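## Task

Move the yellow bin, and no other bin, over the benches to the bench edge where two of the arms stand, then set the hook next to that bin lying flat on the bench with its handle sticking out past that same edge. Every other object must finish resting on what it rests on now. Nothing may count as placed if it stays put only because a robot holds it. At the end, release everything and move the arms away.

## Robot and tools

Robots: three identical i2rt Big YAM arms named arm1, arm2 and arm3. Each has six revolute joints, a two-finger gripper and a wrist camera. Two room cameras, room_a and room_b, are fixed in the room. Reach is roughly 1.0 m from the joint1 axis. Loose objects may occasionally get a brief push from outside.

Frame: one shared scene frame with its origin on the floor and +z up. The hand point is midway between the fingertips. The hand's z axis runs along the fingers, and the fingers close along its y axis. Each arm's foot pose is never printed. When joints 1 and 6 are 0 and the hand is level and pointing forward, the wrist camera sits above the hand looking at the fingertips.

execute_actions(actions, cameras): actions is a list holding exactly one action, or empty to just get state and images. An action is an object keyed by any of arm1, arm2, arm3. Each key holds {"joints": {...}} with absolute joint targets, not offsets. Allowed keys and ranges:
- joint1_rad: -2.879 to 2.879 rad. Turns the arm about its foot; positive is counter-clockwise from above.
- joint2_rad: 0 to 3.141. Shoulder; 0 has the upper arm pointing back, roughly level, and positive raises it up and forward.
- joint3_rad: 0 to 3.019. Elbow; 0 is folded, positive opens it.
- joint4_rad: -1.692 to 1.57. Hand pitch; positive tilts the fingers up.
- joint5_rad: -1.57 to 1.57. Sideways hand swing; positive is to the arm's right.
- joint6_rad: -2.094 to 2.094. Hand roll; positive is clockwise seen from behind.
- gripper_m: 0 to 0.093 metres of fingertip gap. Finger force is about 50 to 62 N per pad.
Tolerances for counting as reached: ±0.045, 0.14, 0.09, 0.055, 0.03, 0.035 rad and ±0.003 m. All named motions start together but finish at different times. Joints have different speeds, so the hand can sweep wide between postures. One action lasts at most 15 s. A joint or arm left out may still be pushing toward an earlier target. An unknown key or out-of-range value rejects the whole call and nothing moves. cameras is a list of arm1_cam_wrist, arm2_cam_wrist, arm3_cam_wrist, room_a, room_b or "all". Omitted, null or ["all"] returns every camera; [] returns none. The result has each robot's state, joint_positions, the computed hand pose, and a "pictures" line giving the image order.

wait(seconds): 0 to 10 s. Commands nothing and returns the same state and images.

zoom_image(camera, region): region is [x0, y0, x1, y1] in pixels of that camera's latest full image, with the origin at top-left, at most 504x504.

read_manual(section): only "licences". Returns licence text and moves nothing.

finished_scene(scene): scene is 1 or 2. It ends that scene for good once the last command has been held, and reports whether the task succeeded. The next scene's task arrives in its result. Answering with no tool call ends every remaining scene.

Result lines in joint_status:
- "off_target": the joint stopped short and may still push.
- "contact_stop" or "time_out": the joint stopped. After time_out a joint may keep a target no more than 0.375, 0.375, 0.113, 0.225, 0.075, 0.3 rad (joints 1 to 6) from where it is, and keeps pushing. on_its_own lists such joints. To relieve the push, send the joint its reported position.
- "joint command not followed", often with a "cause:" line: a self- and inter-arm clearance check blocked that arm's joint targets. The gripper target is still applied. Blocked joints show "not_followed" and may be retried on later actions.
- on_its_own: whatever the call did not command. "held at" gives the target being held, not the actual position.
A stop reported in one call cancels the rest of that reply's execute_actions, wait and finished_scene calls. A tiny target change may not move a joint at all. A joint supporting a load sinks.

Motor heat: holding loads or pushing heats motors, even while you think. MOTOR HOT appears from 85 °C. At 100 °C an OVER-TEMPERATURE FAULT makes that arm go limp and fall; its keys then read "limit_stop_at_motor_heat", so resend the targets. Some heat carries over into the next scene.

Timing: the simulation keeps running while you compose a reply, and the robot holds its last command meanwhile.

Avoid:
- Hard presses between arms; no state line reports arm-on-arm contact. The clearance check can act too late and ignores fingers, gripper housings and wrist cameras. Object contacts do not count.
- Pushing hard against things: the arms keep pushing after contact.
- Drops, slips and slams.
- Knocking anything onto the floor or out of the work area, which ends the scene.
Before finishing, release all objects and move the arms away.

Cameras: the wrist cameras are fisheye, 504x504. room_a and room_b are pinhole+radial, 896x504. Calibration (K, D, T_world_to_cam, pos_world) is given per camera and may be off by a couple of degrees and millimetres. Wrist camera poses come from the joint readings, so joint errors add to their error.

Each tool is called by a JSON object that holds its "name" and its "arguments".

## Session

{"name": "execute_actions", "arguments": {"actions": []}}

Scene clock: 0.00 s.
arm1.joint_positions: joint1_rad=-0.689 joint2_rad=+0.472 joint3_rad=+1.552 joint4_rad=-1.296 joint5_rad=-0.258 joint6_rad=+0.123 gripper_m=+0.094
arm1.joint_status: not commanded
arm1.hand: x=-0.6158 y=-0.6607 z=+1.3741 quat_wxyz=(-0.484, +0.385, -0.674, -0.403) (m; scene frame)
arm2.joint_positions: joint1_rad=-0.827 joint2_rad=+0.545 joint3_rad=+1.419 joint4_rad=-1.328 joint5_rad=-0.176 joint6_rad=-0.071 gripper_m=+0.095
arm2.joint_status: not commanded
arm2.hand: x=+0.4315 y=-0.6372 z=+1.3480 quat_wxyz=(-0.474, +0.378, -0.756, -0.245) (m; scene frame)
arm3.joint_positions: joint1_rad=-0.137 joint2_rad=+0.440 joint3_rad=+1.595 joint4_rad=-1.284 joint5_rad=+0.118 joint6_rad=+0.354 gripper_m=+0.094
arm3.joint_status: not commanded
arm3.hand: x=+0.2956 y=+1.4973 z=+1.3908 quat_wxyz=(-0.453, -0.687, -0.296, +0.485) (m; scene frame)
pictures: arm1_cam_wrist, arm2_cam_wrist, arm3_cam_wrist, room_a, room_b
Images, in order (width x height): arm1_cam_wrist 504x504, arm2_cam_wrist 504x504, arm3_cam_wrist 504x504, room_a 896x504, room_b 896x504.

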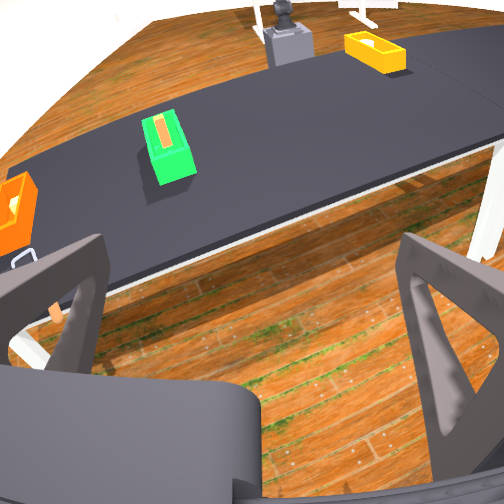

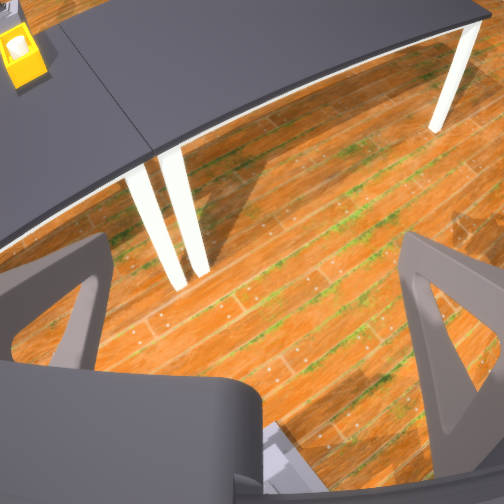

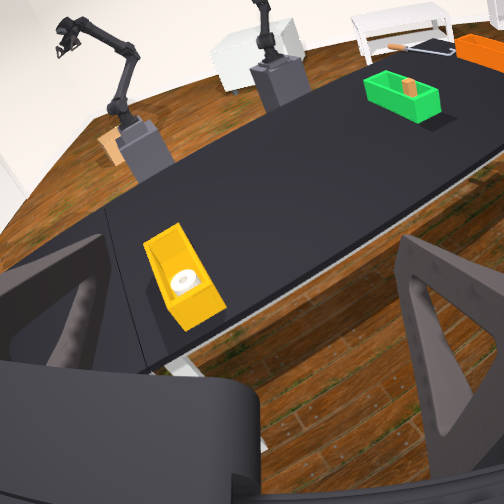

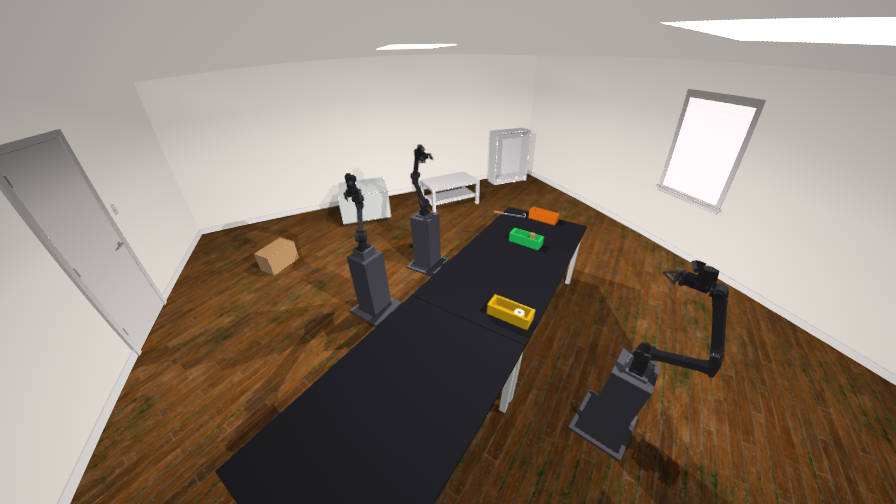

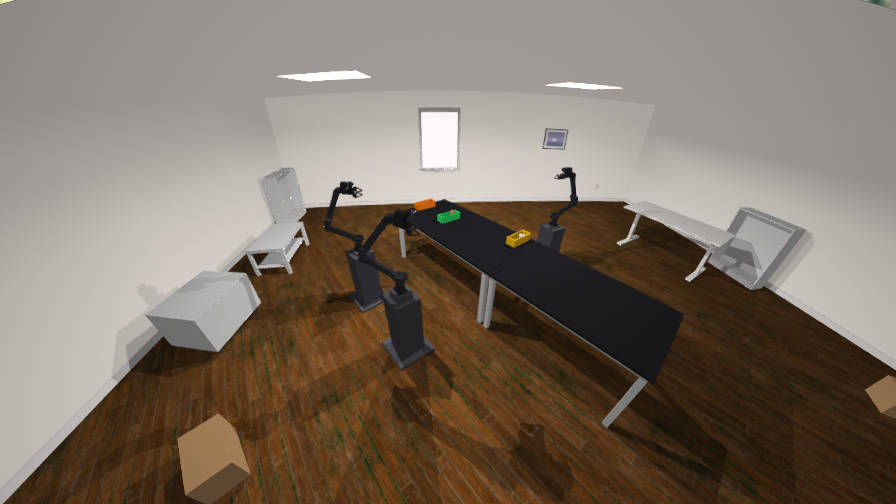

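{"name": "zoom_image", "arguments": {"camera": "room_a", "region": [400, 180, 640, 360]}}

{"name": "zoom_image", "arguments": {"camera": "room_b", "region": [360, 170, 600, 330]}}

Region (400, 180, 640, 360) of room_a's 896x504 image, scaled by 2.100, with more detail than that image has; it fills the top 378 rows of this view, and the rest is white.

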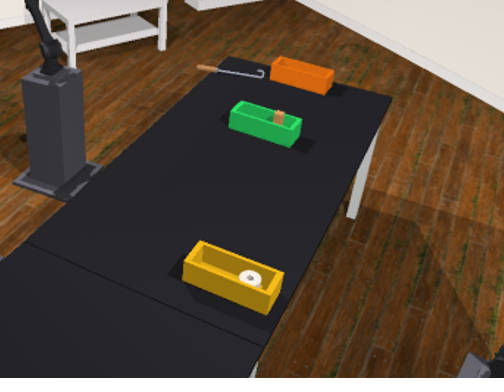

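Region (360, 170, 600, 330) of room_b's 896x504 image, scaled by 2.100, with more detail than that image has.

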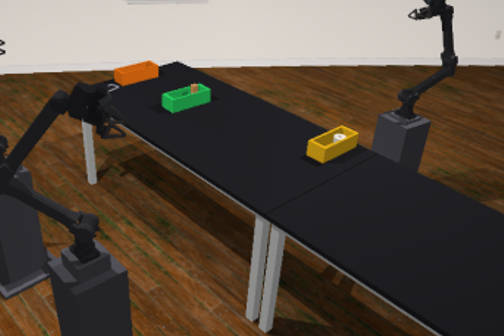

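{"name": "execute_actions", "arguments": {"actions": [{"arm1":{"joints":{"joint1_rad":0.5,"joint2_rad":1.2,"joint3_rad":1.2,"joint4_rad":-0.4,"joint5_rad":0,"joint6_rad":0}},"arm2":{"joints":{"joint1_rad":0,"joint2_rad":1.2,"joint3_rad":1.2,"joint4_rad":-0.2,"joint5_rad":0,"joint6_rad":0}},"arm3":{"joints":{"joint1_rad":0.1,"joint2_rad":1.2,"joint3_rad":1.2,"joint4_rad":-0.4,"joint5_rad":0,"joint6_rad":0,"gripper_m":0}}}]}}

Scene clock: 50.57 s.
arm1.joint_positions: joint1_rad=+0.496 joint2_rad=+1.205 joint3_rad=+1.191 joint4_rad=-0.425 joint5_rad=-0.001 joint6_rad=+0.013 gripper_m=+0.094
arm1.joint_status: all done
arm1.hand: x=-0.9524 y=-0.3238 z=+1.1229 quat_wxyz=(-0.255, +0.738, -0.411, -0.470) (m; scene frame)
arm2.joint_positions: joint1_rad=+0.005 joint2_rad=+1.205 joint3_rad=+1.185 joint4_rad=-0.216 joint5_rad=+0.000 joint6_rad=-0.012 gripper_m=+0.095
arm2.joint_status: all done
arm2.hand: x=+0.3030 y=-0.2217 z=+1.2204 quat_wxyz=(-0.439, +0.561, -0.549, -0.437) (m; scene frame)
arm3.joint_positions: joint1_rad=+0.097 joint2_rad=+1.218 joint3_rad=+1.157 joint4_rad=-0.423 joint5_rad=+0.004 joint6_rad=+0.016 gripper_m=+0.001
arm3.joint_status: all done
arm3.hand: x=+0.3108 y=+1.0363 z=+1.0956 quat_wxyz=(-0.359, -0.628, -0.578, +0.377) (m; scene frame)
pictures: arm1_cam_wrist, arm2_cam_wrist, arm3_cam_wrist, room_a, room_b
camera_calibration (this result's frames):
arm1_cam_wrist: T_world_to_cam=[[0.851022, 0.52499, -0.0121658, 0.995488], [0.457695, -0.752894, -0.472934, 0.727647], [-0.257445, 0.396909, -0.881014, 0.997041], [0, 0, 0, 1]] pos_world=[-0.923539, -0.370514, 1.23465]
arm2_cam_wrist: T_world_to_cam=[[0.999817, 0.0165122, -0.00961314, -0.283392], [0.00629381, -0.759672, -0.650276, 0.623903], [-0.0180403, 0.650097, -0.759637, 1.19668], [0, 0, 0, 1]] pos_world=[0.301002, -0.299317, 1.31203]
arm3_cam_wrist: T_world_to_cam=[[-0.99596, 0.0897007, -0.00407982, 0.21671], [0.0816836, 0.886204, -0.456037, -0.438224], [-0.0372913, -0.454528, -0.889951, 1.58171], [0, 0, 0, 1]] pos_world=[0.310614, 1.08785, 1.20868]
Images, in order (width x height): arm1_cam_wrist 504x504, arm2_cam_wrist 504x504, arm3_cam_wrist 504x504, room_a 896x504, room_b 896x504.

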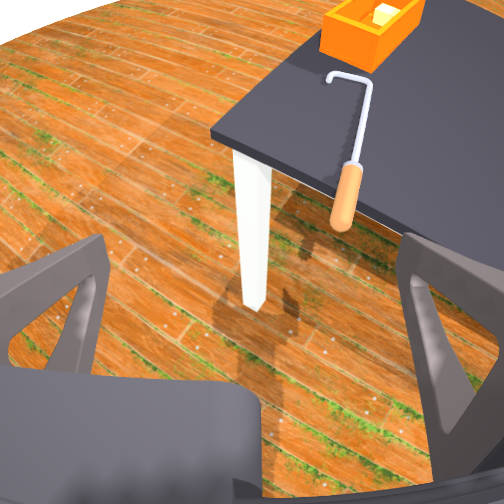

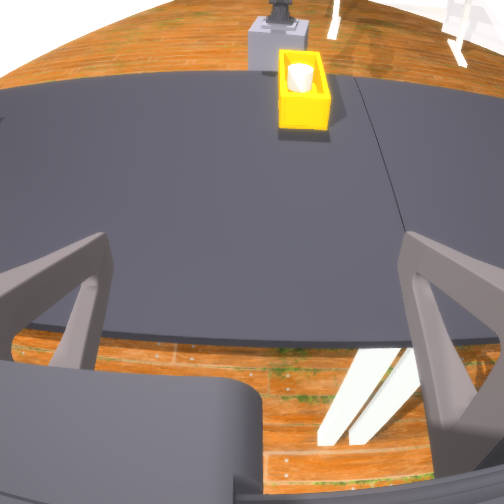

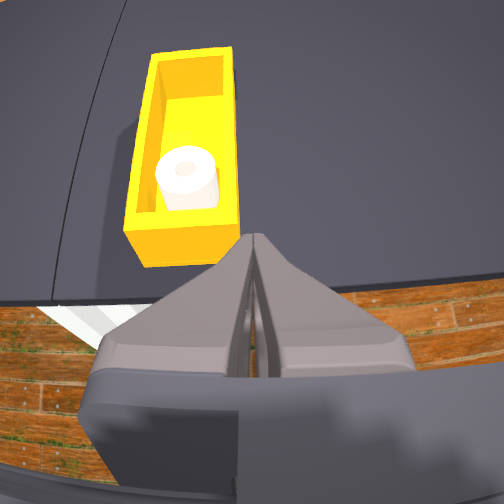

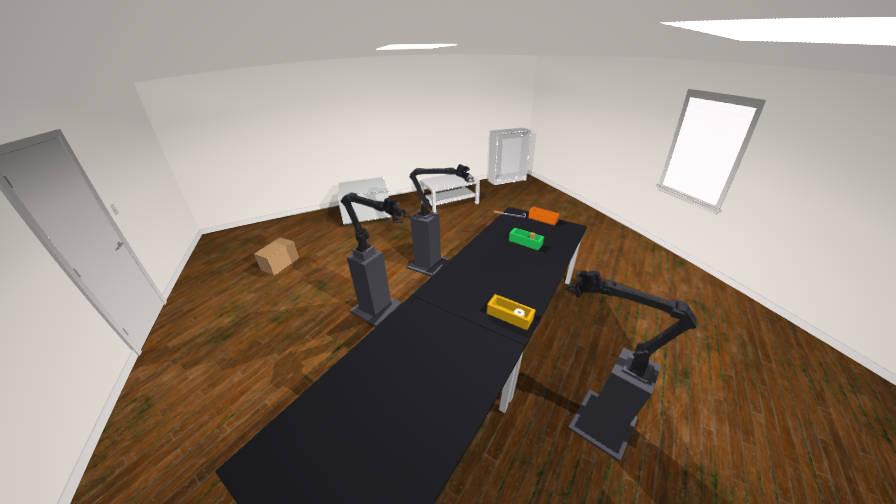

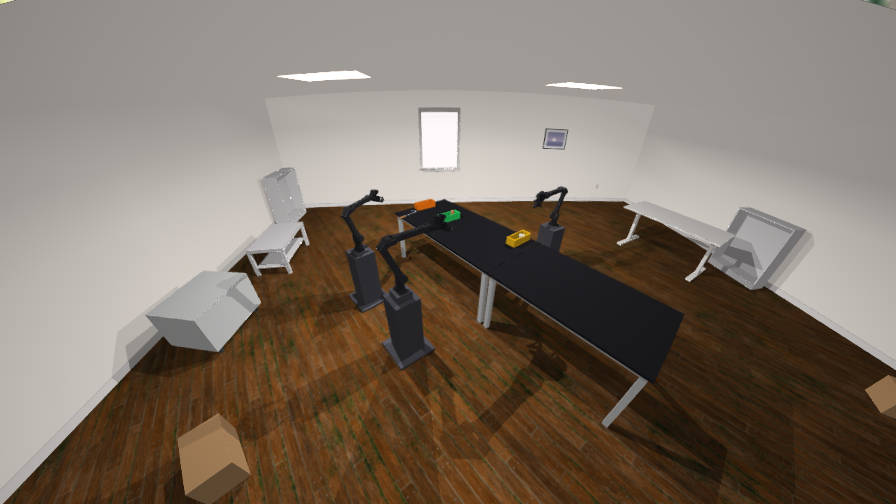

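{"name": "execute_actions", "arguments": {"actions": [{"arm1":{"joints":{"joint1_rad":0.384,"joint2_rad":2.234,"joint3_rad":1.49,"joint4_rad":0.77,"joint5_rad":0.2}},"arm3":{"joints":{"joint1_rad":0.211,"joint2_rad":1.92,"joint3_rad":0.95,"joint4_rad":0.72,"gripper_m":0.06}}}], "cameras": ["arm1_cam_wrist","arm3_cam_wrist","arm2_cam_wrist"]}}

Scene clock: 104.27 s.
arm1.joint_positions: joint1_rad=+0.380 joint2_rad=+2.239 joint3_rad=+1.482 joint4_rad=+0.746 joint5_rad=+0.198 joint6_rad=+0.012 gripper_m=+0.094
arm1.joint_status: all done
arm1.hand: x=-0.9844 y=-0.0295 z=+0.8448 quat_wxyz=(-0.429, +0.561, -0.438, -0.557) (m; scene frame)
arm2.joint_positions: joint1_rad=+0.005 joint2_rad=+1.205 joint3_rad=+1.185 joint4_rad=-0.216 joint5_rad=+0.000 joint6_rad=-0.012 gripper_m=+0.095
arm2.joint_status: not commanded
arm2.hand: x=+0.3030 y=-0.2217 z=+1.2204 quat_wxyz=(-0.439, +0.561, -0.549, -0.437) (m; scene frame)
arm3.joint_positions: joint1_rad=+0.218 joint2_rad=+1.912 joint3_rad=+0.928 joint4_rad=+0.696 joint5_rad=+0.002 joint6_rad=+0.014 gripper_m=+0.060
arm3.joint_status: all done
arm3.hand: x=+0.3851 y=+0.9272 z=+0.8017 quat_wxyz=(-0.441, -0.552, -0.576, +0.410) (m; scene frame)
pictures: arm1_cam_wrist, arm2_cam_wrist, arm3_cam_wrist
camera_calibration (this result's frames):
arm1_cam_wrist: T_world_to_cam=[[0.970128, 0.242226, -0.0133366, 0.974696], [0.13609, -0.588912, -0.796657, 0.794068], [-0.200825, 0.771045, -0.604284, 0.459949], [0, 0, 0, 1]] pos_world=[-0.961275, -0.123102, 0.923539]
arm2_cam_wrist: T_world_to_cam=[[0.999817, 0.0165122, -0.00961314, -0.283392], [0.00629381, -0.759672, -0.650276, 0.623903], [-0.0180403, 0.650097, -0.759637, 1.19668], [0, 0, 0, 1]] pos_world=[0.301002, -0.299317, 1.31203]
arm3_cam_wrist: T_world_to_cam=[[-0.999375, -0.0344985, -0.00767553, 0.418581], [-0.0222833, 0.783641, -0.620814, -0.214361], [0.027432, -0.620255, -0.78392, 1.31704], [0, 0, 0, 1]] pos_world=[0.377414, 0.999326, 0.902591]
Images, in order (width x height): arm1_cam_wrist 504x504, arm2_cam_wrist 504x504, arm3_cam_wrist 504x504.

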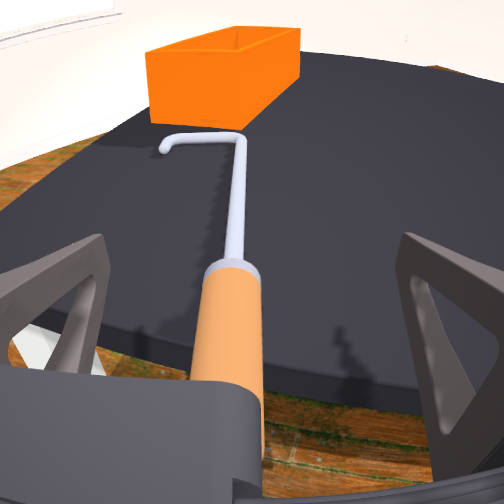

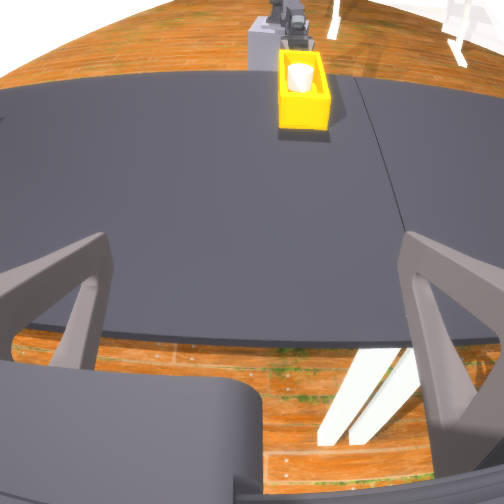

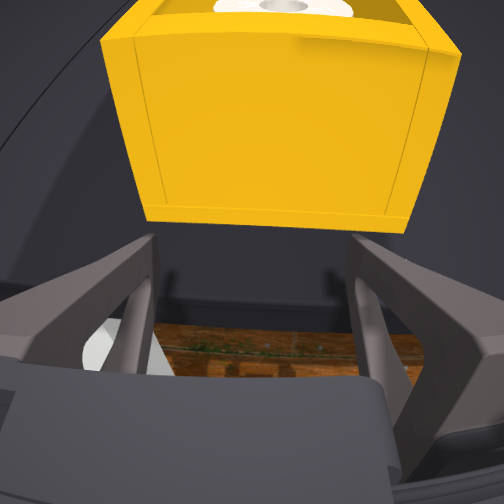

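{"name": "execute_actions", "arguments": {"actions": [{"arm1":{"joints":{"joint1_rad":0.396,"joint2_rad":2.35,"joint3_rad":1.511,"joint4_rad":0.876,"gripper_m":0.07}},"arm3":{"joints":{"joint1_rad":0.195,"joint2_rad":2.11,"joint3_rad":1.345,"joint4_rad":0.58}}}], "cameras": ["arm1_cam_wrist","arm3_cam_wrist","arm2_cam_wrist"]}}

Scene clock: 124.37 s.
arm1.joint_positions: joint1_rad=+0.383 joint2_rad=+2.333 joint3_rad=+1.482 joint4_rad=+0.852 joint5_rad=+0.198 joint6_rad=+0.012 gripper_m=+0.070
arm1.joint_status: all done
arm1.hand: x=-0.9852 y=-0.0333 z=+0.7951 quat_wxyz=(-0.430, +0.557, -0.435, -0.562) (m; scene frame)
arm2.joint_positions: joint1_rad=+0.005 joint2_rad=+1.205 joint3_rad=+1.185 joint4_rad=-0.216 joint5_rad=+0.000 joint6_rad=-0.012 gripper_m=+0.095
arm2.joint_status: not commanded
arm2.hand: x=+0.3030 y=-0.2217 z=+1.2204 quat_wxyz=(-0.439, +0.561, -0.549, -0.437) (m; scene frame)
arm3.joint_positions: joint1_rad=+0.198 joint2_rad=+2.102 joint3_rad=+1.309 joint4_rad=+0.590 joint5_rad=+0.004 joint6_rad=+0.008 gripper_m=+0.060
arm3.joint_status: all done
arm3.hand: x=+0.3767 y=+0.8053 z=+0.8271 quat_wxyz=(-0.459, -0.538, -0.553, +0.439) (m; scene frame)
pictures: arm1_cam_wrist, arm2_cam_wrist, arm3_cam_wrist
camera_calibration (this result's frames):
arm1_cam_wrist: T_world_to_cam=[[0.969295, 0.245386, -0.0159019, 0.977056], [0.133499, -0.579437, -0.804009, 0.755926], [-0.206507, 0.777199, -0.594404, 0.41945], [0, 0, 0, 1]] pos_world=[-0.961352, -0.127741, 0.872631]
arm2_cam_wrist: T_world_to_cam=[[0.999817, 0.0165122, -0.00961314, -0.283392], [0.00629381, -0.759672, -0.650276, 0.623903], [-0.0180403, 0.650097, -0.759637, 1.19668], [0, 0, 0, 1]] pos_world=[0.301002, -0.299317, 1.31203]
arm3_cam_wrist: T_world_to_cam=[[-0.999881, -0.0150736, -0.00322223, 0.38709], [-0.00877029, 0.728246, -0.685259, -0.0104748], [0.0126759, -0.68515, -0.728292, 1.27339], [0, 0, 0, 1]] pos_world=[0.370811, 0.885926, 0.921469]
Images, in order (width x height): arm1_cam_wrist 504x504, arm2_cam_wrist 504x504, arm3_cam_wrist 504x504.

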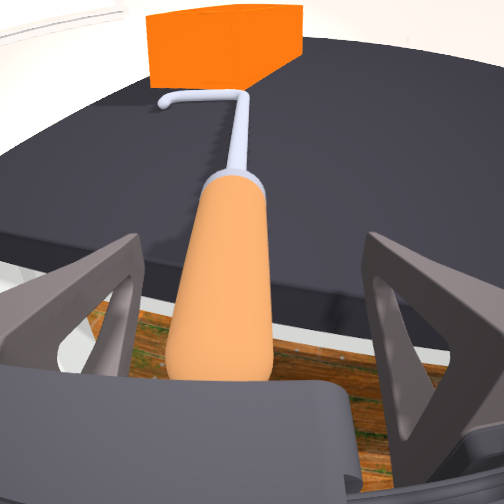

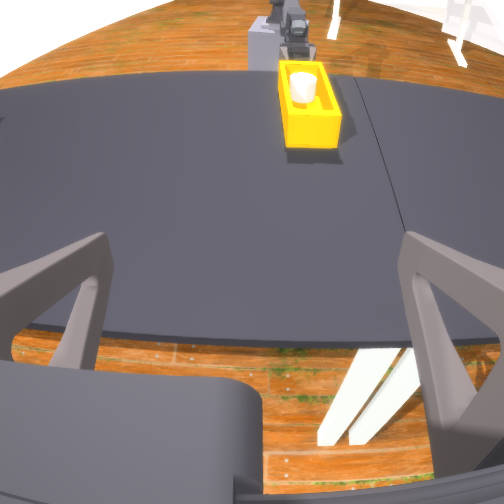

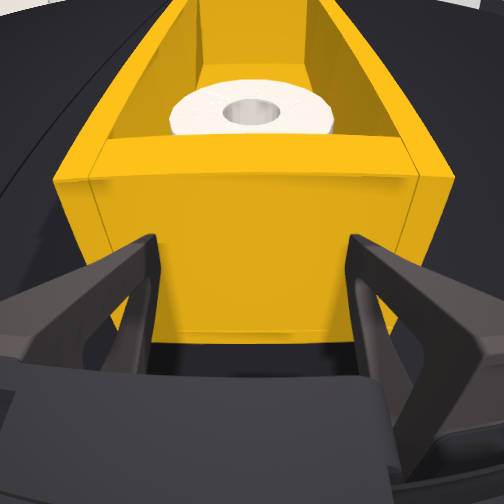

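{"name": "execute_actions", "arguments": {"actions": [{"arm1":{"joints":{"joint2_rad":2.37,"joint4_rad":0.89}},"arm3":{"joints":{"joint2_rad":2.37,"joint3_rad":1.83,"joint4_rad":0.31}}}], "cameras": []}}

{"name": "execute_actions", "arguments": {"actions": [{"arm1":{"joints":{"gripper_m":0.0}},"arm3":{"joints":{"joint2_rad":2.68,"joint3_rad":2.47,"joint4_rad":0.0}}}], "cameras": ["arm1_cam_wrist","arm3_cam_wrist","arm2_cam_wrist"]}}

Scene clock: 134.53 s.
arm1.joint_positions: joint1_rad=+0.383 joint2_rad=+2.333 joint3_rad=+1.482 joint4_rad=+0.863 joint5_rad=+0.198 joint6_rad=+0.012 gripper_m=+0.070
arm1.joint_status: all done
arm1.hand: x=-0.9852 y=-0.0333 z=+0.7980 quat_wxyz=(-0.432, +0.554, -0.433, -0.565) (m; scene frame)
arm2.joint_positions: joint1_rad=+0.005 joint2_rad=+1.205 joint3_rad=+1.185 joint4_rad=-0.216 joint5_rad=+0.000 joint6_rad=-0.012 gripper_m=+0.095
arm2.joint_status: not commanded
arm2.hand: x=+0.3030 y=-0.2217 z=+1.2204 quat_wxyz=(-0.439, +0.561, -0.549, -0.437) (m; scene frame)
arm3.joint_positions: joint1_rad=+0.198 joint2_rad=+2.354 joint3_rad=+1.781 joint4_rad=+0.321 joint5_rad=+0.004 joint6_rad=-0.002 gripper_m=+0.060
arm3.joint_status: all done
arm3.hand: x=+0.3813 y=+0.6902 z=+0.8101 quat_wxyz=(-0.443, -0.546, -0.567, +0.428) (m; scene frame)
pictures: none
No camera images: the call's "cameras" was empty. Leave "cameras" out to get every camera's image.

Scene clock: 135.90 s.
arm1.joint_positions: joint1_rad=+0.384 joint2_rad=+2.333 joint3_rad=+1.482 joint4_rad=+0.864 joint5_rad=+0.199 joint6_rad=+0.011 gripper_m=+0.026
arm1.joint_status: gripper_m off_target (ended at +0.026, target +0.000)
arm1.hand: x=-0.9860 y=-0.0337 z=+0.7982 quat_wxyz=(-0.432, +0.554, -0.432, -0.565) (m; scene frame)
arm2.joint_positions: joint1_rad=+0.005 joint2_rad=+1.205 joint3_rad=+1.185 joint4_rad=-0.216 joint5_rad=+0.000 joint6_rad=-0.012 gripper_m=+0.095
arm2.joint_status: not commanded
arm2.hand: x=+0.3030 y=-0.2217 z=+1.2204 quat_wxyz=(-0.439, +0.561, -0.549, -0.437) (m; scene frame)
arm3.joint_positions: joint1_rad=+0.198 joint2_rad=+2.665 joint3_rad=+2.418 joint4_rad=+0.010 joint5_rad=+0.004 joint6_rad=-0.002 gripper_m=+0.060
arm3.joint_status: all done
arm3.hand: x=+0.3854 y=+0.5878 z=+0.8212 quat_wxyz=(-0.447, -0.543, -0.564, +0.433) (m; scene frame)
pictures: arm1_cam_wrist, arm2_cam_wrist, arm3_cam_wrist
camera_calibration (this result's frames):
arm1_cam_wrist: T_world_to_cam=[[0.969035, 0.246343, -0.0169419, 0.978584], [0.13069, -0.569885, -0.811265, 0.761607], [-0.209504, 0.78393, -0.584433, 0.410705], [0, 0, 0, 1]] pos_world=[-0.961772, -0.129002, 0.874474]
arm2_cam_wrist: T_world_to_cam=[[0.999817, 0.0165122, -0.00961314, -0.283392], [0.00629381, -0.759672, -0.650276, 0.623903], [-0.0180403, 0.650097, -0.759637, 1.19668], [0, 0, 0, 1]] pos_world=[0.301002, -0.299317, 1.31203]
arm3_cam_wrist: T_world_to_cam=[[-0.99982, -0.0173456, 0.00766026, 0.384839], [-0.0180864, 0.751052, -0.659995, 0.113363], [0.00569473, -0.660015, -0.751231, 1.12674], [0, 0, 0, 1]] pos_world=[0.380403, 0.665201, 0.918316]
Images, in order (width x height): arm1_cam_wrist 504x504, arm2_cam_wrist 504x504, arm3_cam_wrist 504x504.

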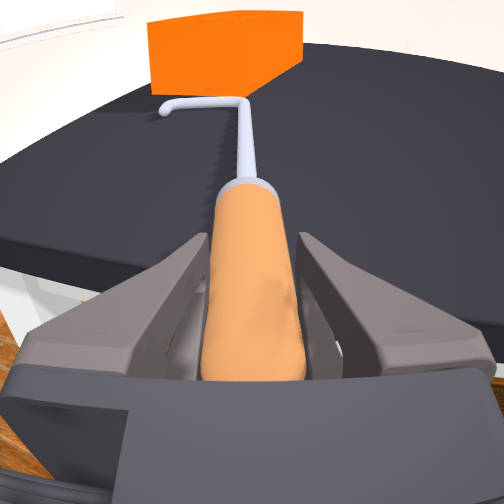

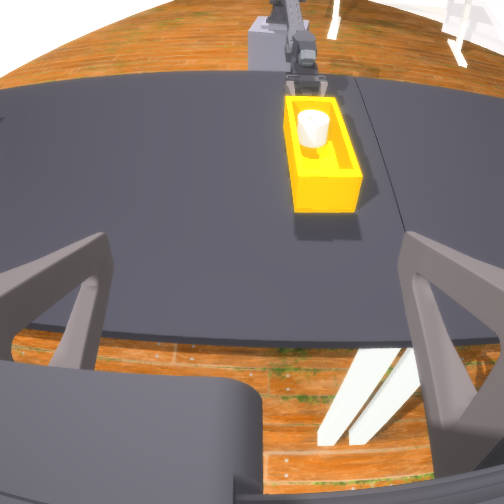

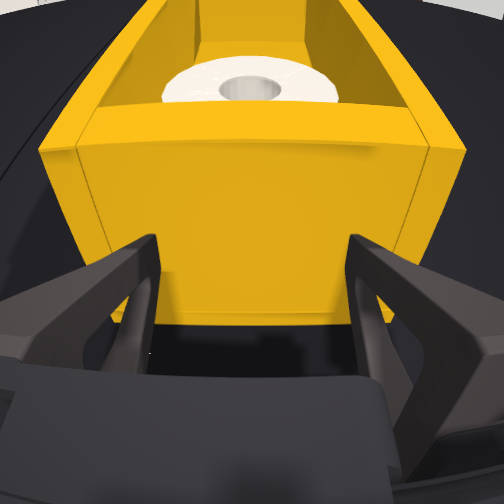

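{"name": "execute_actions", "arguments": {"actions": [{"arm1":{"joints":{"joint2_rad":2.03,"joint3_rad":1.51,"joint4_rad":0.56}},"arm3":{"joints":{"joint2_rad":1.9,"joint3_rad":1.75,"joint4_rad":0.0}}}], "cameras": ["arm1_cam_wrist","room_b"]}}

Scene clock: 153.10 s.
arm1.joint_positions: joint1_rad=+0.384 joint2_rad=+2.013 joint3_rad=+1.482 joint4_rad=+0.571 joint5_rad=+0.199 joint6_rad=+0.011 gripper_m=+0.026
arm1.joint_status: all done
arm1.hand: x=-0.9823 y=-0.0425 z=+0.9847 quat_wxyz=(-0.436, +0.545, -0.428, -0.574) (m; scene frame)
arm2.joint_positions: joint1_rad=+0.005 joint2_rad=+1.205 joint3_rad=+1.185 joint4_rad=-0.216 joint5_rad=+0.000 joint6_rad=-0.012 gripper_m=+0.095
arm2.joint_status: not commanded
arm2.hand: x=+0.3030 y=-0.2217 z=+1.2204 quat_wxyz=(-0.439, +0.561, -0.549, -0.437) (m; scene frame)
arm3.joint_positions: joint1_rad=+0.198 joint2_rad=+1.887 joint3_rad=+1.738 joint4_rad=+0.004 joint5_rad=+0.004 joint6_rad=-0.002 gripper_m=+0.060
arm3.joint_status: all done
arm3.hand: x=+0.3780 y=+0.7641 z=+1.1040 quat_wxyz=(-0.473, -0.523, -0.542, +0.457) (m; scene frame)
pictures: arm1_cam_wrist, room_b
camera_calibration (this result's frames):
arm1_cam_wrist: T_world_to_cam=[[0.968786, 0.246889, -0.0223707, 0.985443], [0.121144, -0.550227, -0.826181, 0.913559], [-0.216284, 0.797682, -0.562961, 0.500218], [0, 0, 0, 1]] pos_world=[-0.957167, -0.139645, 1.05841]
Images, in order (width x height): arm1_cam_wrist 504x504, room_b 896x504.

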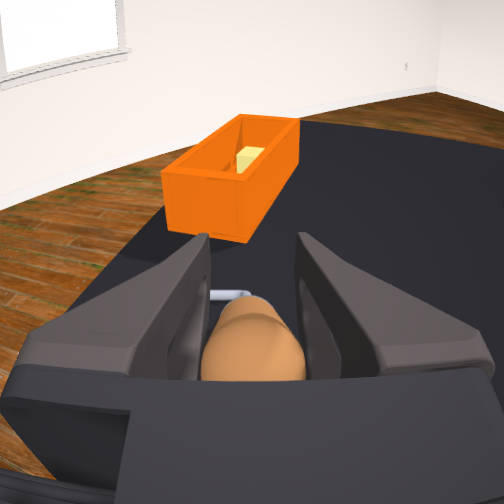

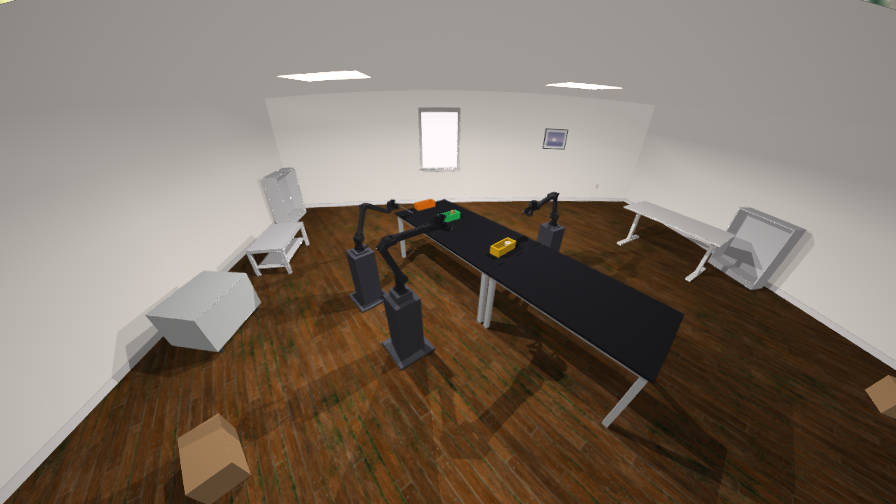

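{"name": "execute_actions", "arguments": {"actions": [{"arm1":{"joints":{"joint2_rad":2.335,"joint4_rad":0.885}},"arm3":{"joints":{"joint2_rad":1.0,"joint3_rad":1.0,"joint4_rad":-0.3}}}], "cameras": ["arm1_cam_wrist"]}}

{"name": "execute_actions", "arguments": {"actions": [{"arm1":{"joints":{"gripper_m":0.06}}}], "cameras": ["arm1_cam_wrist"]}}

Scene clock: 163.40 s.
arm1.joint_positions: joint1_rad=+0.385 joint2_rad=+2.328 joint3_rad=+1.487 joint4_rad=+0.872 joint5_rad=+0.200 joint6_rad=+0.009 gripper_m=+0.024
arm1.joint_status: all done
arm1.hand: x=-0.9878 y=-0.0327 z=+0.8065 quat_wxyz=(-0.435, +0.549, -0.429, -0.571) (m; scene frame)
arm2.joint_positions: joint1_rad=+0.005 joint2_rad=+1.205 joint3_rad=+1.185 joint4_rad=-0.216 joint5_rad=+0.000 joint6_rad=-0.012 gripper_m=+0.095
arm2.joint_status: not commanded
arm2.hand: x=+0.3030 y=-0.2217 z=+1.2204 quat_wxyz=(-0.439, +0.561, -0.549, -0.437) (m; scene frame)
arm3.joint_positions: joint1_rad=+0.198 joint2_rad=+0.987 joint3_rad=+0.993 joint4_rad=-0.289 joint5_rad=+0.004 joint6_rad=-0.002 gripper_m=+0.060
arm3.joint_status: all done
arm3.hand: x=+0.3645 y=+1.1017 z=+1.1411 quat_wxyz=(-0.434, -0.553, -0.574, +0.420) (m; scene frame)
pictures: arm1_cam_wrist
camera_calibration (this result's frames):
arm1_cam_wrist: T_world_to_cam=[[0.968746, 0.247378, -0.0183258, 0.981062], [0.126486, -0.556174, -0.821384, 0.773658], [-0.213385, 0.793394, -0.570081, 0.399378], [0, 0, 0, 1]] pos_world=[-0.963035, -0.12927, 0.881127]
Images, in order (width x height): arm1_cam_wrist 504x504.

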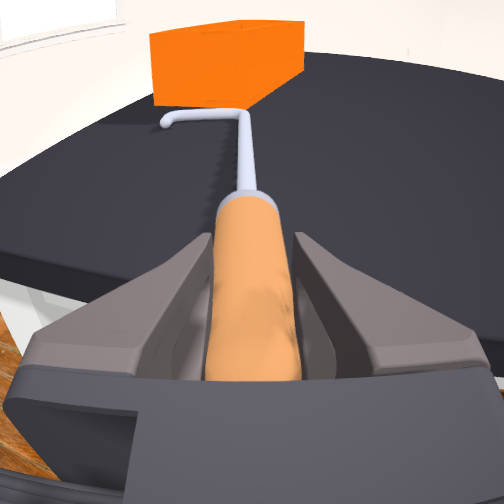

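Scene clock: 164.07 s.
arm1.joint_positions: joint1_rad=+0.385 joint2_rad=+2.328 joint3_rad=+1.487 joint4_rad=+0.872 joint5_rad=+0.200 joint6_rad=+0.009 gripper_m=+0.060
arm1.joint_status: all done
arm1.hand: x=-0.9878 y=-0.0327 z=+0.8065 quat_wxyz=(-0.435, +0.549, -0.429, -0.571) (m; scene frame)
arm2.joint_positions: joint1_rad=+0.005 joint2_rad=+1.205 joint3_rad=+1.185 joint4_rad=-0.216 joint5_rad=+0.000 joint6_rad=-0.012 gripper_m=+0.095
arm2.joint_status: not commanded
arm2.hand: x=+0.3030 y=-0.2217 z=+1.2204 quat_wxyz=(-0.439, +0.561, -0.549, -0.437) (m; scene frame)
arm3.joint_positions: joint1_rad=+0.198 joint2_rad=+0.987 joint3_rad=+0.993 joint4_rad=-0.289 joint5_rad=+0.004 joint6_rad=-0.002 gripper_m=+0.060
arm3.joint_status: not commanded
arm3.hand: x=+0.3645 y=+1.1017 z=+1.1411 quat_wxyz=(-0.434, -0.553, -0.574, +0.420) (m; scene frame)
pictures: arm1_cam_wrist
camera_calibration (this result's frames):
arm1_cam_wrist: T_world_to_cam=[[0.968746, 0.247378, -0.0183258, 0.981062], [0.126486, -0.556174, -0.821384, 0.773658], [-0.213385, 0.793394, -0.570081, 0.399378], [0, 0, 0, 1]] pos_world=[-0.963035, -0.12927, 0.881127]
Images, in order (width x height): arm1_cam_wrist 504x504.

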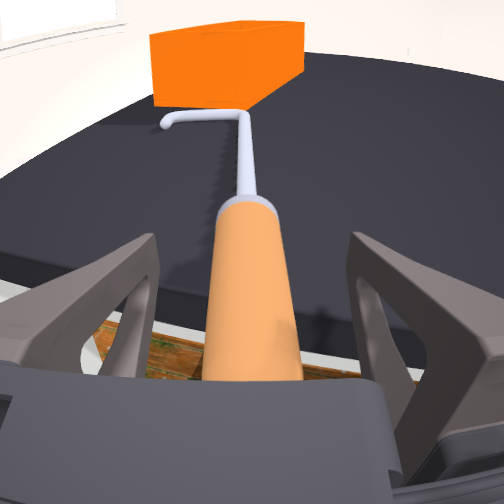

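Lower by ~3 cm.

{"name": "execute_actions", "arguments": {"actions": [{"arm1":{"joints":{"joint2_rad":2.385}}}], "cameras": ["arm1_cam_wrist"]}}

Scene clock: 167.13 s.
arm1.joint_positions: joint1_rad=+0.385 joint2_rad=+2.349 joint3_rad=+1.487 joint4_rad=+0.872 joint5_rad=+0.200 joint6_rad=+0.009 gripper_m=+0.060
arm1.joint_status: all done
arm1.hand: x=-0.9872 y=-0.0338 z=+0.7893 quat_wxyz=(-0.432, +0.556, -0.432, -0.564) (m; scene frame)
arm2.joint_positions: joint1_rad=+0.005 joint2_rad=+1.205 joint3_rad=+1.185 joint4_rad=-0.216 joint5_rad=+0.000 joint6_rad=-0.012 gripper_m=+0.095
arm2.joint_status: not commanded
arm2.hand: x=+0.3030 y=-0.2217 z=+1.2204 quat_wxyz=(-0.439, +0.561, -0.549, -0.437) (m; scene frame)
arm3.joint_positions: joint1_rad=+0.198 joint2_rad=+0.987 joint3_rad=+0.993 joint4_rad=-0.289 joint5_rad=+0.004 joint6_rad=-0.002 gripper_m=+0.060
arm3.joint_status: not commanded
arm3.hand: x=+0.3645 y=+1.1017 z=+1.1411 quat_wxyz=(-0.434, -0.553, -0.574, +0.420) (m; scene frame)
pictures: arm1_cam_wrist
camera_calibration (this result's frames):
arm1_cam_wrist: T_world_to_cam=[[0.968913, 0.247009, -0.0139628, 0.977152], [0.134115, -0.571824, -0.809339, 0.756325], [-0.207899, 0.782306, -0.587175, 0.409093], [0, 0, 0, 1]] pos_world=[-0.963159, -0.128917, 0.865976]
Images, in order (width x height): arm1_cam_wrist 504x504.

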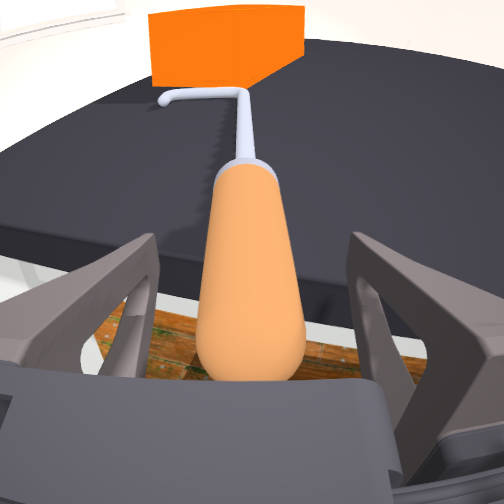

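{"name": "execute_actions", "arguments": {"actions": [{"arm1":{"joints":{"joint4_rad":0.815}}}], "cameras": []}}

{"name": "execute_actions", "arguments": {"actions": [{"arm1":{"joints":{"gripper_m":0.0}}}], "cameras": ["arm1_cam_wrist"]}}

{"name": "execute_actions", "arguments": {"actions": [{"arm1":{"joints":{"joint2_rad":2.2,"joint4_rad":0.72}}}], "cameras": ["arm1_cam_wrist"]}}

Scene clock: 174.50 s.
arm1.joint_positions: joint1_rad=+0.385 joint2_rad=+2.349 joint3_rad=+1.487 joint4_rad=+0.836 joint5_rad=+0.200 joint6_rad=+0.009 gripper_m=+0.060
arm1.joint_status: all done
arm1.hand: x=-0.9871 y=-0.0339 z=+0.7805 quat_wxyz=(-0.426, +0.567, -0.438, -0.552) (m; scene frame)
arm2.joint_positions: joint1_rad=+0.005 joint2_rad=+1.205 joint3_rad=+1.185 joint4_rad=-0.216 joint5_rad=+0.000 joint6_rad=-0.012 gripper_m=+0.095
arm2.joint_status: not commanded
arm2.hand: x=+0.3030 y=-0.2217 z=+1.2204 quat_wxyz=(-0.439, +0.561, -0.549, -0.437) (m; scene frame)
arm3.joint_positions: joint1_rad=+0.198 joint2_rad=+0.987 joint3_rad=+0.993 joint4_rad=-0.289 joint5_rad=+0.004 joint6_rad=-0.002 gripper_m=+0.060
arm3.joint_status: not commanded
arm3.hand: x=+0.3645 y=+1.1017 z=+1.1411 quat_wxyz=(-0.434, -0.553, -0.574, +0.420) (m; scene frame)
pictures: none
No camera images: the call's "cameras" was empty. Leave "cameras" out to get every camera's image.

Scene clock: 175.13 s.
arm1.joint_positions: joint1_rad=+0.386 joint2_rad=+2.349 joint3_rad=+1.487 joint4_rad=+0.836 joint5_rad=+0.198 joint6_rad=+0.009 gripper_m=+0.028
arm1.joint_status: gripper_m off_target (ended at +0.028, target +0.000)
arm1.hand: x=-0.9876 y=-0.0341 z=+0.7804 quat_wxyz=(-0.426, +0.567, -0.437, -0.553) (m; scene frame)
arm2.joint_positions: joint1_rad=+0.005 joint2_rad=+1.205 joint3_rad=+1.185 joint4_rad=-0.216 joint5_rad=+0.000 joint6_rad=-0.012 gripper_m=+0.095
arm2.joint_status: not commanded
arm2.hand: x=+0.3030 y=-0.2217 z=+1.2204 quat_wxyz=(-0.439, +0.561, -0.549, -0.437) (m; scene frame)
arm3.joint_positions: joint1_rad=+0.198 joint2_rad=+0.987 joint3_rad=+0.993 joint4_rad=-0.289 joint5_rad=+0.004 joint6_rad=-0.002 gripper_m=+0.060
arm3.joint_status: not commanded
arm3.hand: x=+0.3645 y=+1.1017 z=+1.1411 quat_wxyz=(-0.434, -0.553, -0.574, +0.420) (m; scene frame)
pictures: arm1_cam_wrist
camera_calibration (this result's frames):
arm1_cam_wrist: T_world_to_cam=[[0.968726, 0.248049, -0.00649737, 0.971517], [0.147811, -0.597895, -0.787828, 0.744901], [-0.199305, 0.762229, -0.615861, 0.434175], [0, 0, 0, 1]] pos_world=[-0.964705, -0.126553, 0.860558]
Images, in order (width x height): arm1_cam_wrist 504x504.

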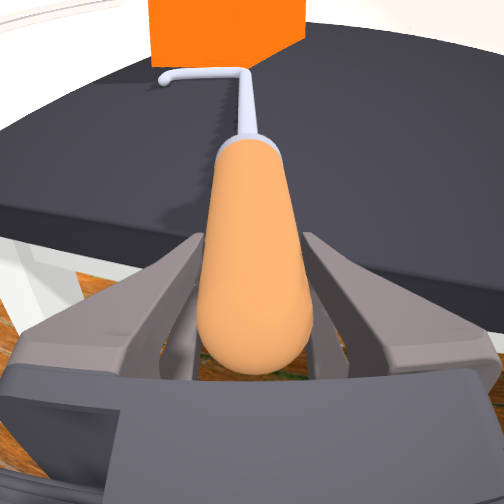

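Scene clock: 176.23 s.
arm1.joint_positions: joint1_rad=+0.386 joint2_rad=+2.223 joint3_rad=+1.487 joint4_rad=+0.720 joint5_rad=+0.198 joint6_rad=+0.009 gripper_m=+0.028
arm1.joint_status: all done
arm1.hand: x=-0.9897 y=-0.0303 z=+0.8545 quat_wxyz=(-0.428, +0.564, -0.436, -0.556) (m; scene frame)
arm2.joint_positions: joint1_rad=+0.005 joint2_rad=+1.205 joint3_rad=+1.185 joint4_rad=-0.216 joint5_rad=+0.000 joint6_rad=-0.012 gripper_m=+0.095
arm2.joint_status: not commanded
arm2.hand: x=+0.3030 y=-0.2217 z=+1.2204 quat_wxyz=(-0.439, +0.561, -0.549, -0.437) (m; scene frame)
arm3.joint_positions: joint1_rad=+0.198 joint2_rad=+0.987 joint3_rad=+0.993 joint4_rad=-0.289 joint5_rad=+0.004 joint6_rad=-0.002 gripper_m=+0.060
arm3.joint_status: not commanded
arm3.hand: x=+0.3645 y=+1.1017 z=+1.1411 quat_wxyz=(-0.434, -0.553, -0.574, +0.420) (m; scene frame)
pictures: arm1_cam_wrist
camera_calibration (this result's frames):
arm1_cam_wrist: T_world_to_cam=[[0.968682, 0.248152, -0.00867353, 0.974892], [0.14411, -0.590304, -0.794212, 0.807769], [-0.202205, 0.76809, -0.607578, 0.466745], [0, 0, 0, 1]] pos_world=[-0.96639, -0.123593, 0.93358]
Images, in order (width x height): arm1_cam_wrist 504x504.

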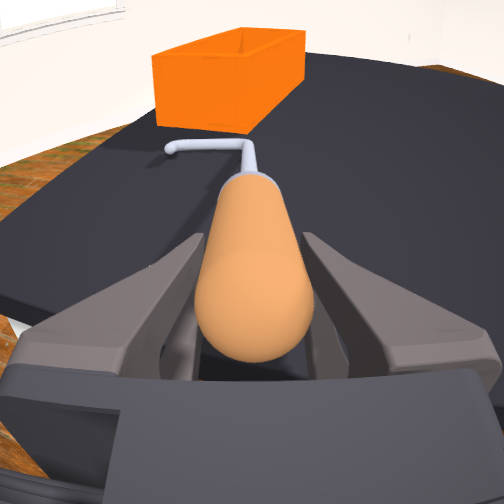

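{"name": "execute_actions", "arguments": {"actions": [{"arm1":{"joints":{"joint2_rad":2.335,"joint3_rad":1.415,"joint4_rad":0.905}}}], "cameras": []}}

{"name": "execute_actions", "arguments": {"actions": [{"arm1":{"joints":{"joint6_rad":1.57}}}], "cameras": ["arm1_cam_wrist"]}}

{"name": "execute_actions", "arguments": {"actions": [{"arm1":{"joints":{"joint2_rad":2.0,"joint4_rad":0.6}}}], "cameras": ["arm1_cam_wrist","room_a"]}}

Scene clock: 196.30 s.
arm1.joint_positions: joint1_rad=+0.386 joint2_rad=+2.323 joint3_rad=+1.422 joint4_rad=+0.885 joint5_rad=+0.198 joint6_rad=+0.008 gripper_m=+0.028
arm1.joint_status: all done
arm1.hand: x=-0.9801 y=-0.0496 z=+0.7813 quat_wxyz=(-0.427, +0.565, -0.436, -0.556) (m; scene frame)
arm2.joint_positions: joint1_rad=+0.005 joint2_rad=+1.205 joint3_rad=+1.185 joint4_rad=-0.216 joint5_rad=+0.000 joint6_rad=-0.012 gripper_m=+0.095
arm2.joint_status: not commanded
arm2.hand: x=+0.3030 y=-0.2217 z=+1.2204 quat_wxyz=(-0.439, +0.561, -0.549, -0.437) (m; scene frame)
arm3.joint_positions: joint1_rad=+0.198 joint2_rad=+0.987 joint3_rad=+0.993 joint4_rad=-0.289 joint5_rad=+0.004 joint6_rad=-0.002 gripper_m=+0.060
arm3.joint_status: not commanded
arm3.hand: x=+0.3645 y=+1.1017 z=+1.1411 quat_wxyz=(-0.434, -0.553, -0.574, +0.420) (m; scene frame)
pictures: none
No camera images: the call's "cameras" was empty. Leave "cameras" out to get every camera's image.

Scene clock: 198.47 s.
arm1.joint_positions: joint1_rad=+0.386 joint2_rad=+2.323 joint3_rad=+1.416 joint4_rad=+0.885 joint5_rad=+0.203 joint6_rad=+1.551 gripper_m=+0.028
arm1.joint_status: all done
arm1.hand: x=-0.9785 y=-0.0511 z=+0.7784 quat_wxyz=(+0.079, +0.100, -0.708, -0.695) (m; scene frame)
arm2.joint_positions: joint1_rad=+0.005 joint2_rad=+1.205 joint3_rad=+1.185 joint4_rad=-0.216 joint5_rad=+0.000 joint6_rad=-0.012 gripper_m=+0.095
arm2.joint_status: not commanded
arm2.hand: x=+0.3030 y=-0.2217 z=+1.2204 quat_wxyz=(-0.439, +0.561, -0.549, -0.437) (m; scene frame)
arm3.joint_positions: joint1_rad=+0.198 joint2_rad=+0.987 joint3_rad=+0.993 joint4_rad=-0.289 joint5_rad=+0.004 joint6_rad=-0.002 gripper_m=+0.060
arm3.joint_status: not commanded
arm3.hand: x=+0.3645 y=+1.1017 z=+1.1411 quat_wxyz=(-0.434, -0.553, -0.574, +0.420) (m; scene frame)
pictures: arm1_cam_wrist
camera_calibration (this result's frames):
arm1_cam_wrist: T_world_to_cam=[[0.0274727, -0.0232309, -0.999353, 0.804857], [-0.629243, -0.777209, 0.000768733, -0.651562], [-0.776723, 0.628814, -0.0359698, -0.575469], [0, 0, 0, 1]] pos_world=[-0.879082, -0.125839, 0.784137]
Images, in order (width x height): arm1_cam_wrist 504x504.

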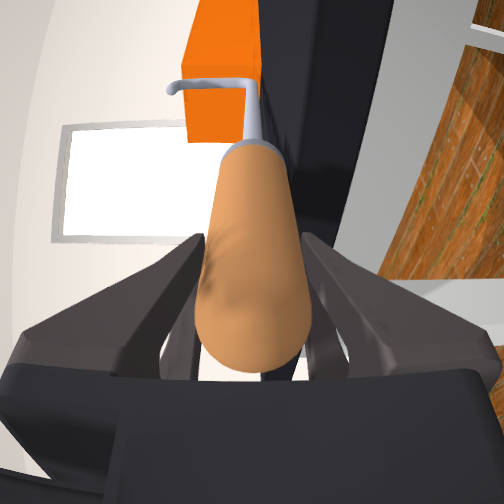

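Scene clock: 199.80 s.
arm1.joint_positions: joint1_rad=+0.386 joint2_rad=+2.011 joint3_rad=+1.398 joint4_rad=+0.585 joint5_rad=+0.201 joint6_rad=+1.555 gripper_m=+0.028
arm1.joint_status: all done
arm1.hand: x=-0.9754 y=-0.0588 z=+0.9412 quat_wxyz=(+0.080, +0.100, -0.710, -0.692) (m; scene frame)
arm2.joint_positions: joint1_rad=+0.005 joint2_rad=+1.205 joint3_rad=+1.185 joint4_rad=-0.216 joint5_rad=+0.000 joint6_rad=-0.012 gripper_m=+0.095
arm2.joint_status: not commanded
arm2.hand: x=+0.3030 y=-0.2217 z=+1.2204 quat_wxyz=(-0.439, +0.561, -0.549, -0.437) (m; scene frame)
arm3.joint_positions: joint1_rad=+0.198 joint2_rad=+0.987 joint3_rad=+0.993 joint4_rad=-0.289 joint5_rad=+0.004 joint6_rad=-0.002 gripper_m=+0.060
arm3.joint_status: not commanded
arm3.hand: x=+0.3645 y=+1.1017 z=+1.1411 quat_wxyz=(-0.434, -0.553, -0.574, +0.420) (m; scene frame)
pictures: arm1_cam_wrist, room_a
camera_calibration (this result's frames):
arm1_cam_wrist: T_world_to_cam=[[0.0271749, -0.030241, -0.999173, 0.966464], [-0.628437, -0.777834, 0.00645008, -0.660365], [-0.777386, 0.627742, -0.0401421, -0.559172], [0, 0, 0, 1]] pos_world=[-0.875954, -0.133412, 0.947478]
Images, in order (width x height): arm1_cam_wrist 504x504, room_a 896x504.

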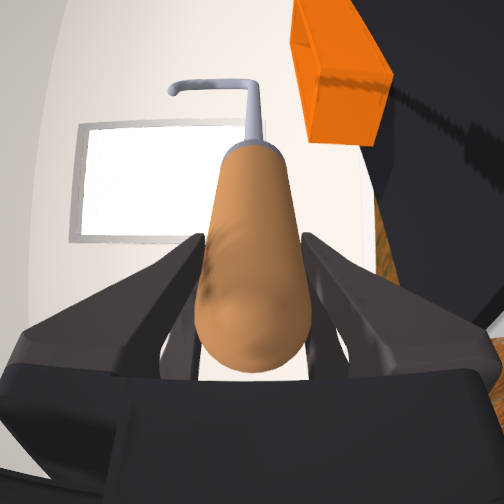

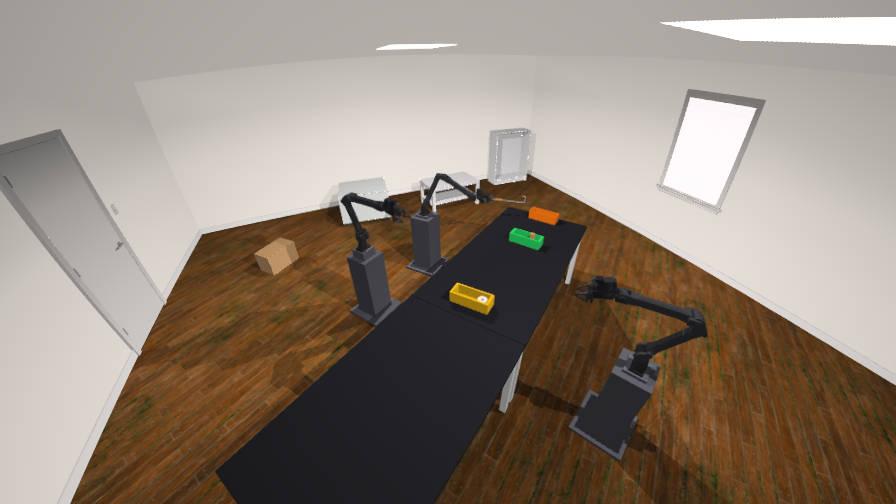

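{"name": "execute_actions", "arguments": {"actions": [{"arm1":{"joints":{"joint1_rad":-0.774,"joint2_rad":2.28,"joint3_rad":1.91,"joint4_rad":0.42,"joint5_rad":-0.705}},"arm2":{"joints":{"joint1_rad":-0.3}}}], "cameras": ["arm1_cam_wrist","room_a"]}}

Scene clock: 213.67 s.
arm1.joint_positions: joint1_rad=-0.766 joint2_rad=+2.321 joint3_rad=+1.856 joint4_rad=+0.400 joint5_rad=-0.705 joint6_rad=+1.594 gripper_m=+0.028
arm1.joint_status: all done
arm1.hand: x=-0.1785 y=-0.0487 z=+0.9033 quat_wxyz=(+0.025, -0.019, -0.724, -0.689) (m; scene frame)
arm2.joint_positions: joint1_rad=-0.309 joint2_rad=+1.205 joint3_rad=+1.185 joint4_rad=-0.216 joint5_rad=+0.001 joint6_rad=-0.010 gripper_m=+0.095
arm2.joint_status: all done
arm2.hand: x=+0.4794 y=-0.2482 z=+1.2207 quat_wxyz=(-0.502, +0.467, -0.630, -0.363) (m; scene frame)
arm3.joint_positions: joint1_rad=+0.198 joint2_rad=+0.987 joint3_rad=+0.993 joint4_rad=-0.289 joint5_rad=+0.004 joint6_rad=-0.002 gripper_m=+0.060
arm3.joint_status: not commanded
arm3.hand: x=+0.3645 y=+1.1017 z=+1.1411 quat_wxyz=(-0.434, -0.553, -0.574, +0.420) (m; scene frame)
pictures: arm1_cam_wrist, room_a
camera_calibration (this result's frames):
arm1_cam_wrist: T_world_to_cam=[[-0.0675121, -0.0568052, -0.9961, 0.886208], [-0.79562, -0.599355, 0.0881041, -0.246357], [-0.602023, 0.798465, -0.00473164, 0.0601252], [0, 0, 0, 1]] pos_world=[-0.0999802, -0.145322, 0.904741]
Images, in order (width x height): arm1_cam_wrist 504x504, room_a 896x504.

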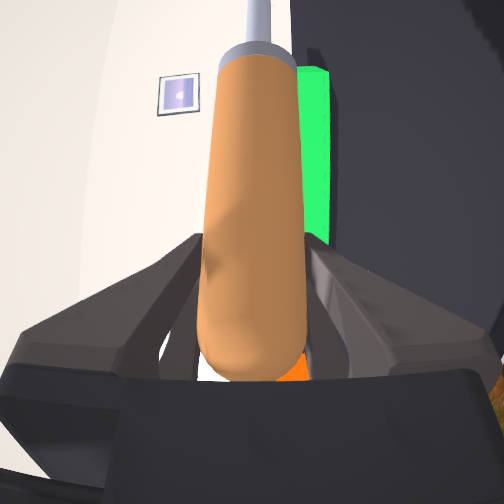

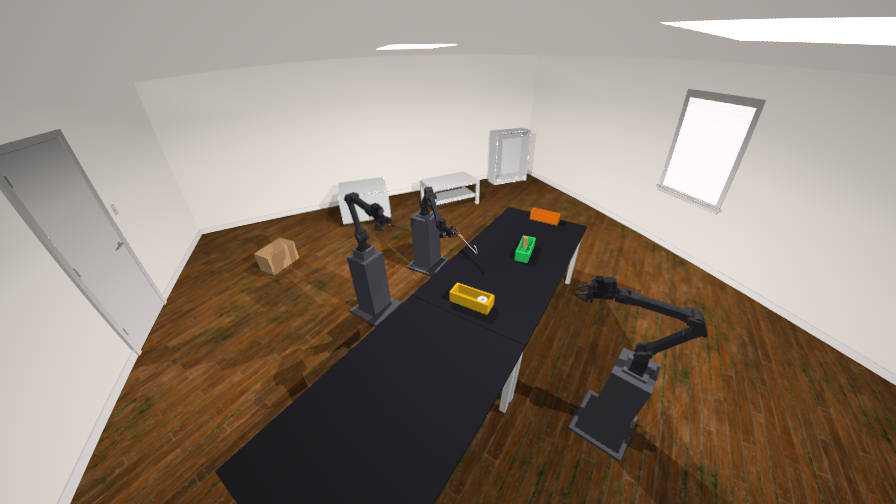

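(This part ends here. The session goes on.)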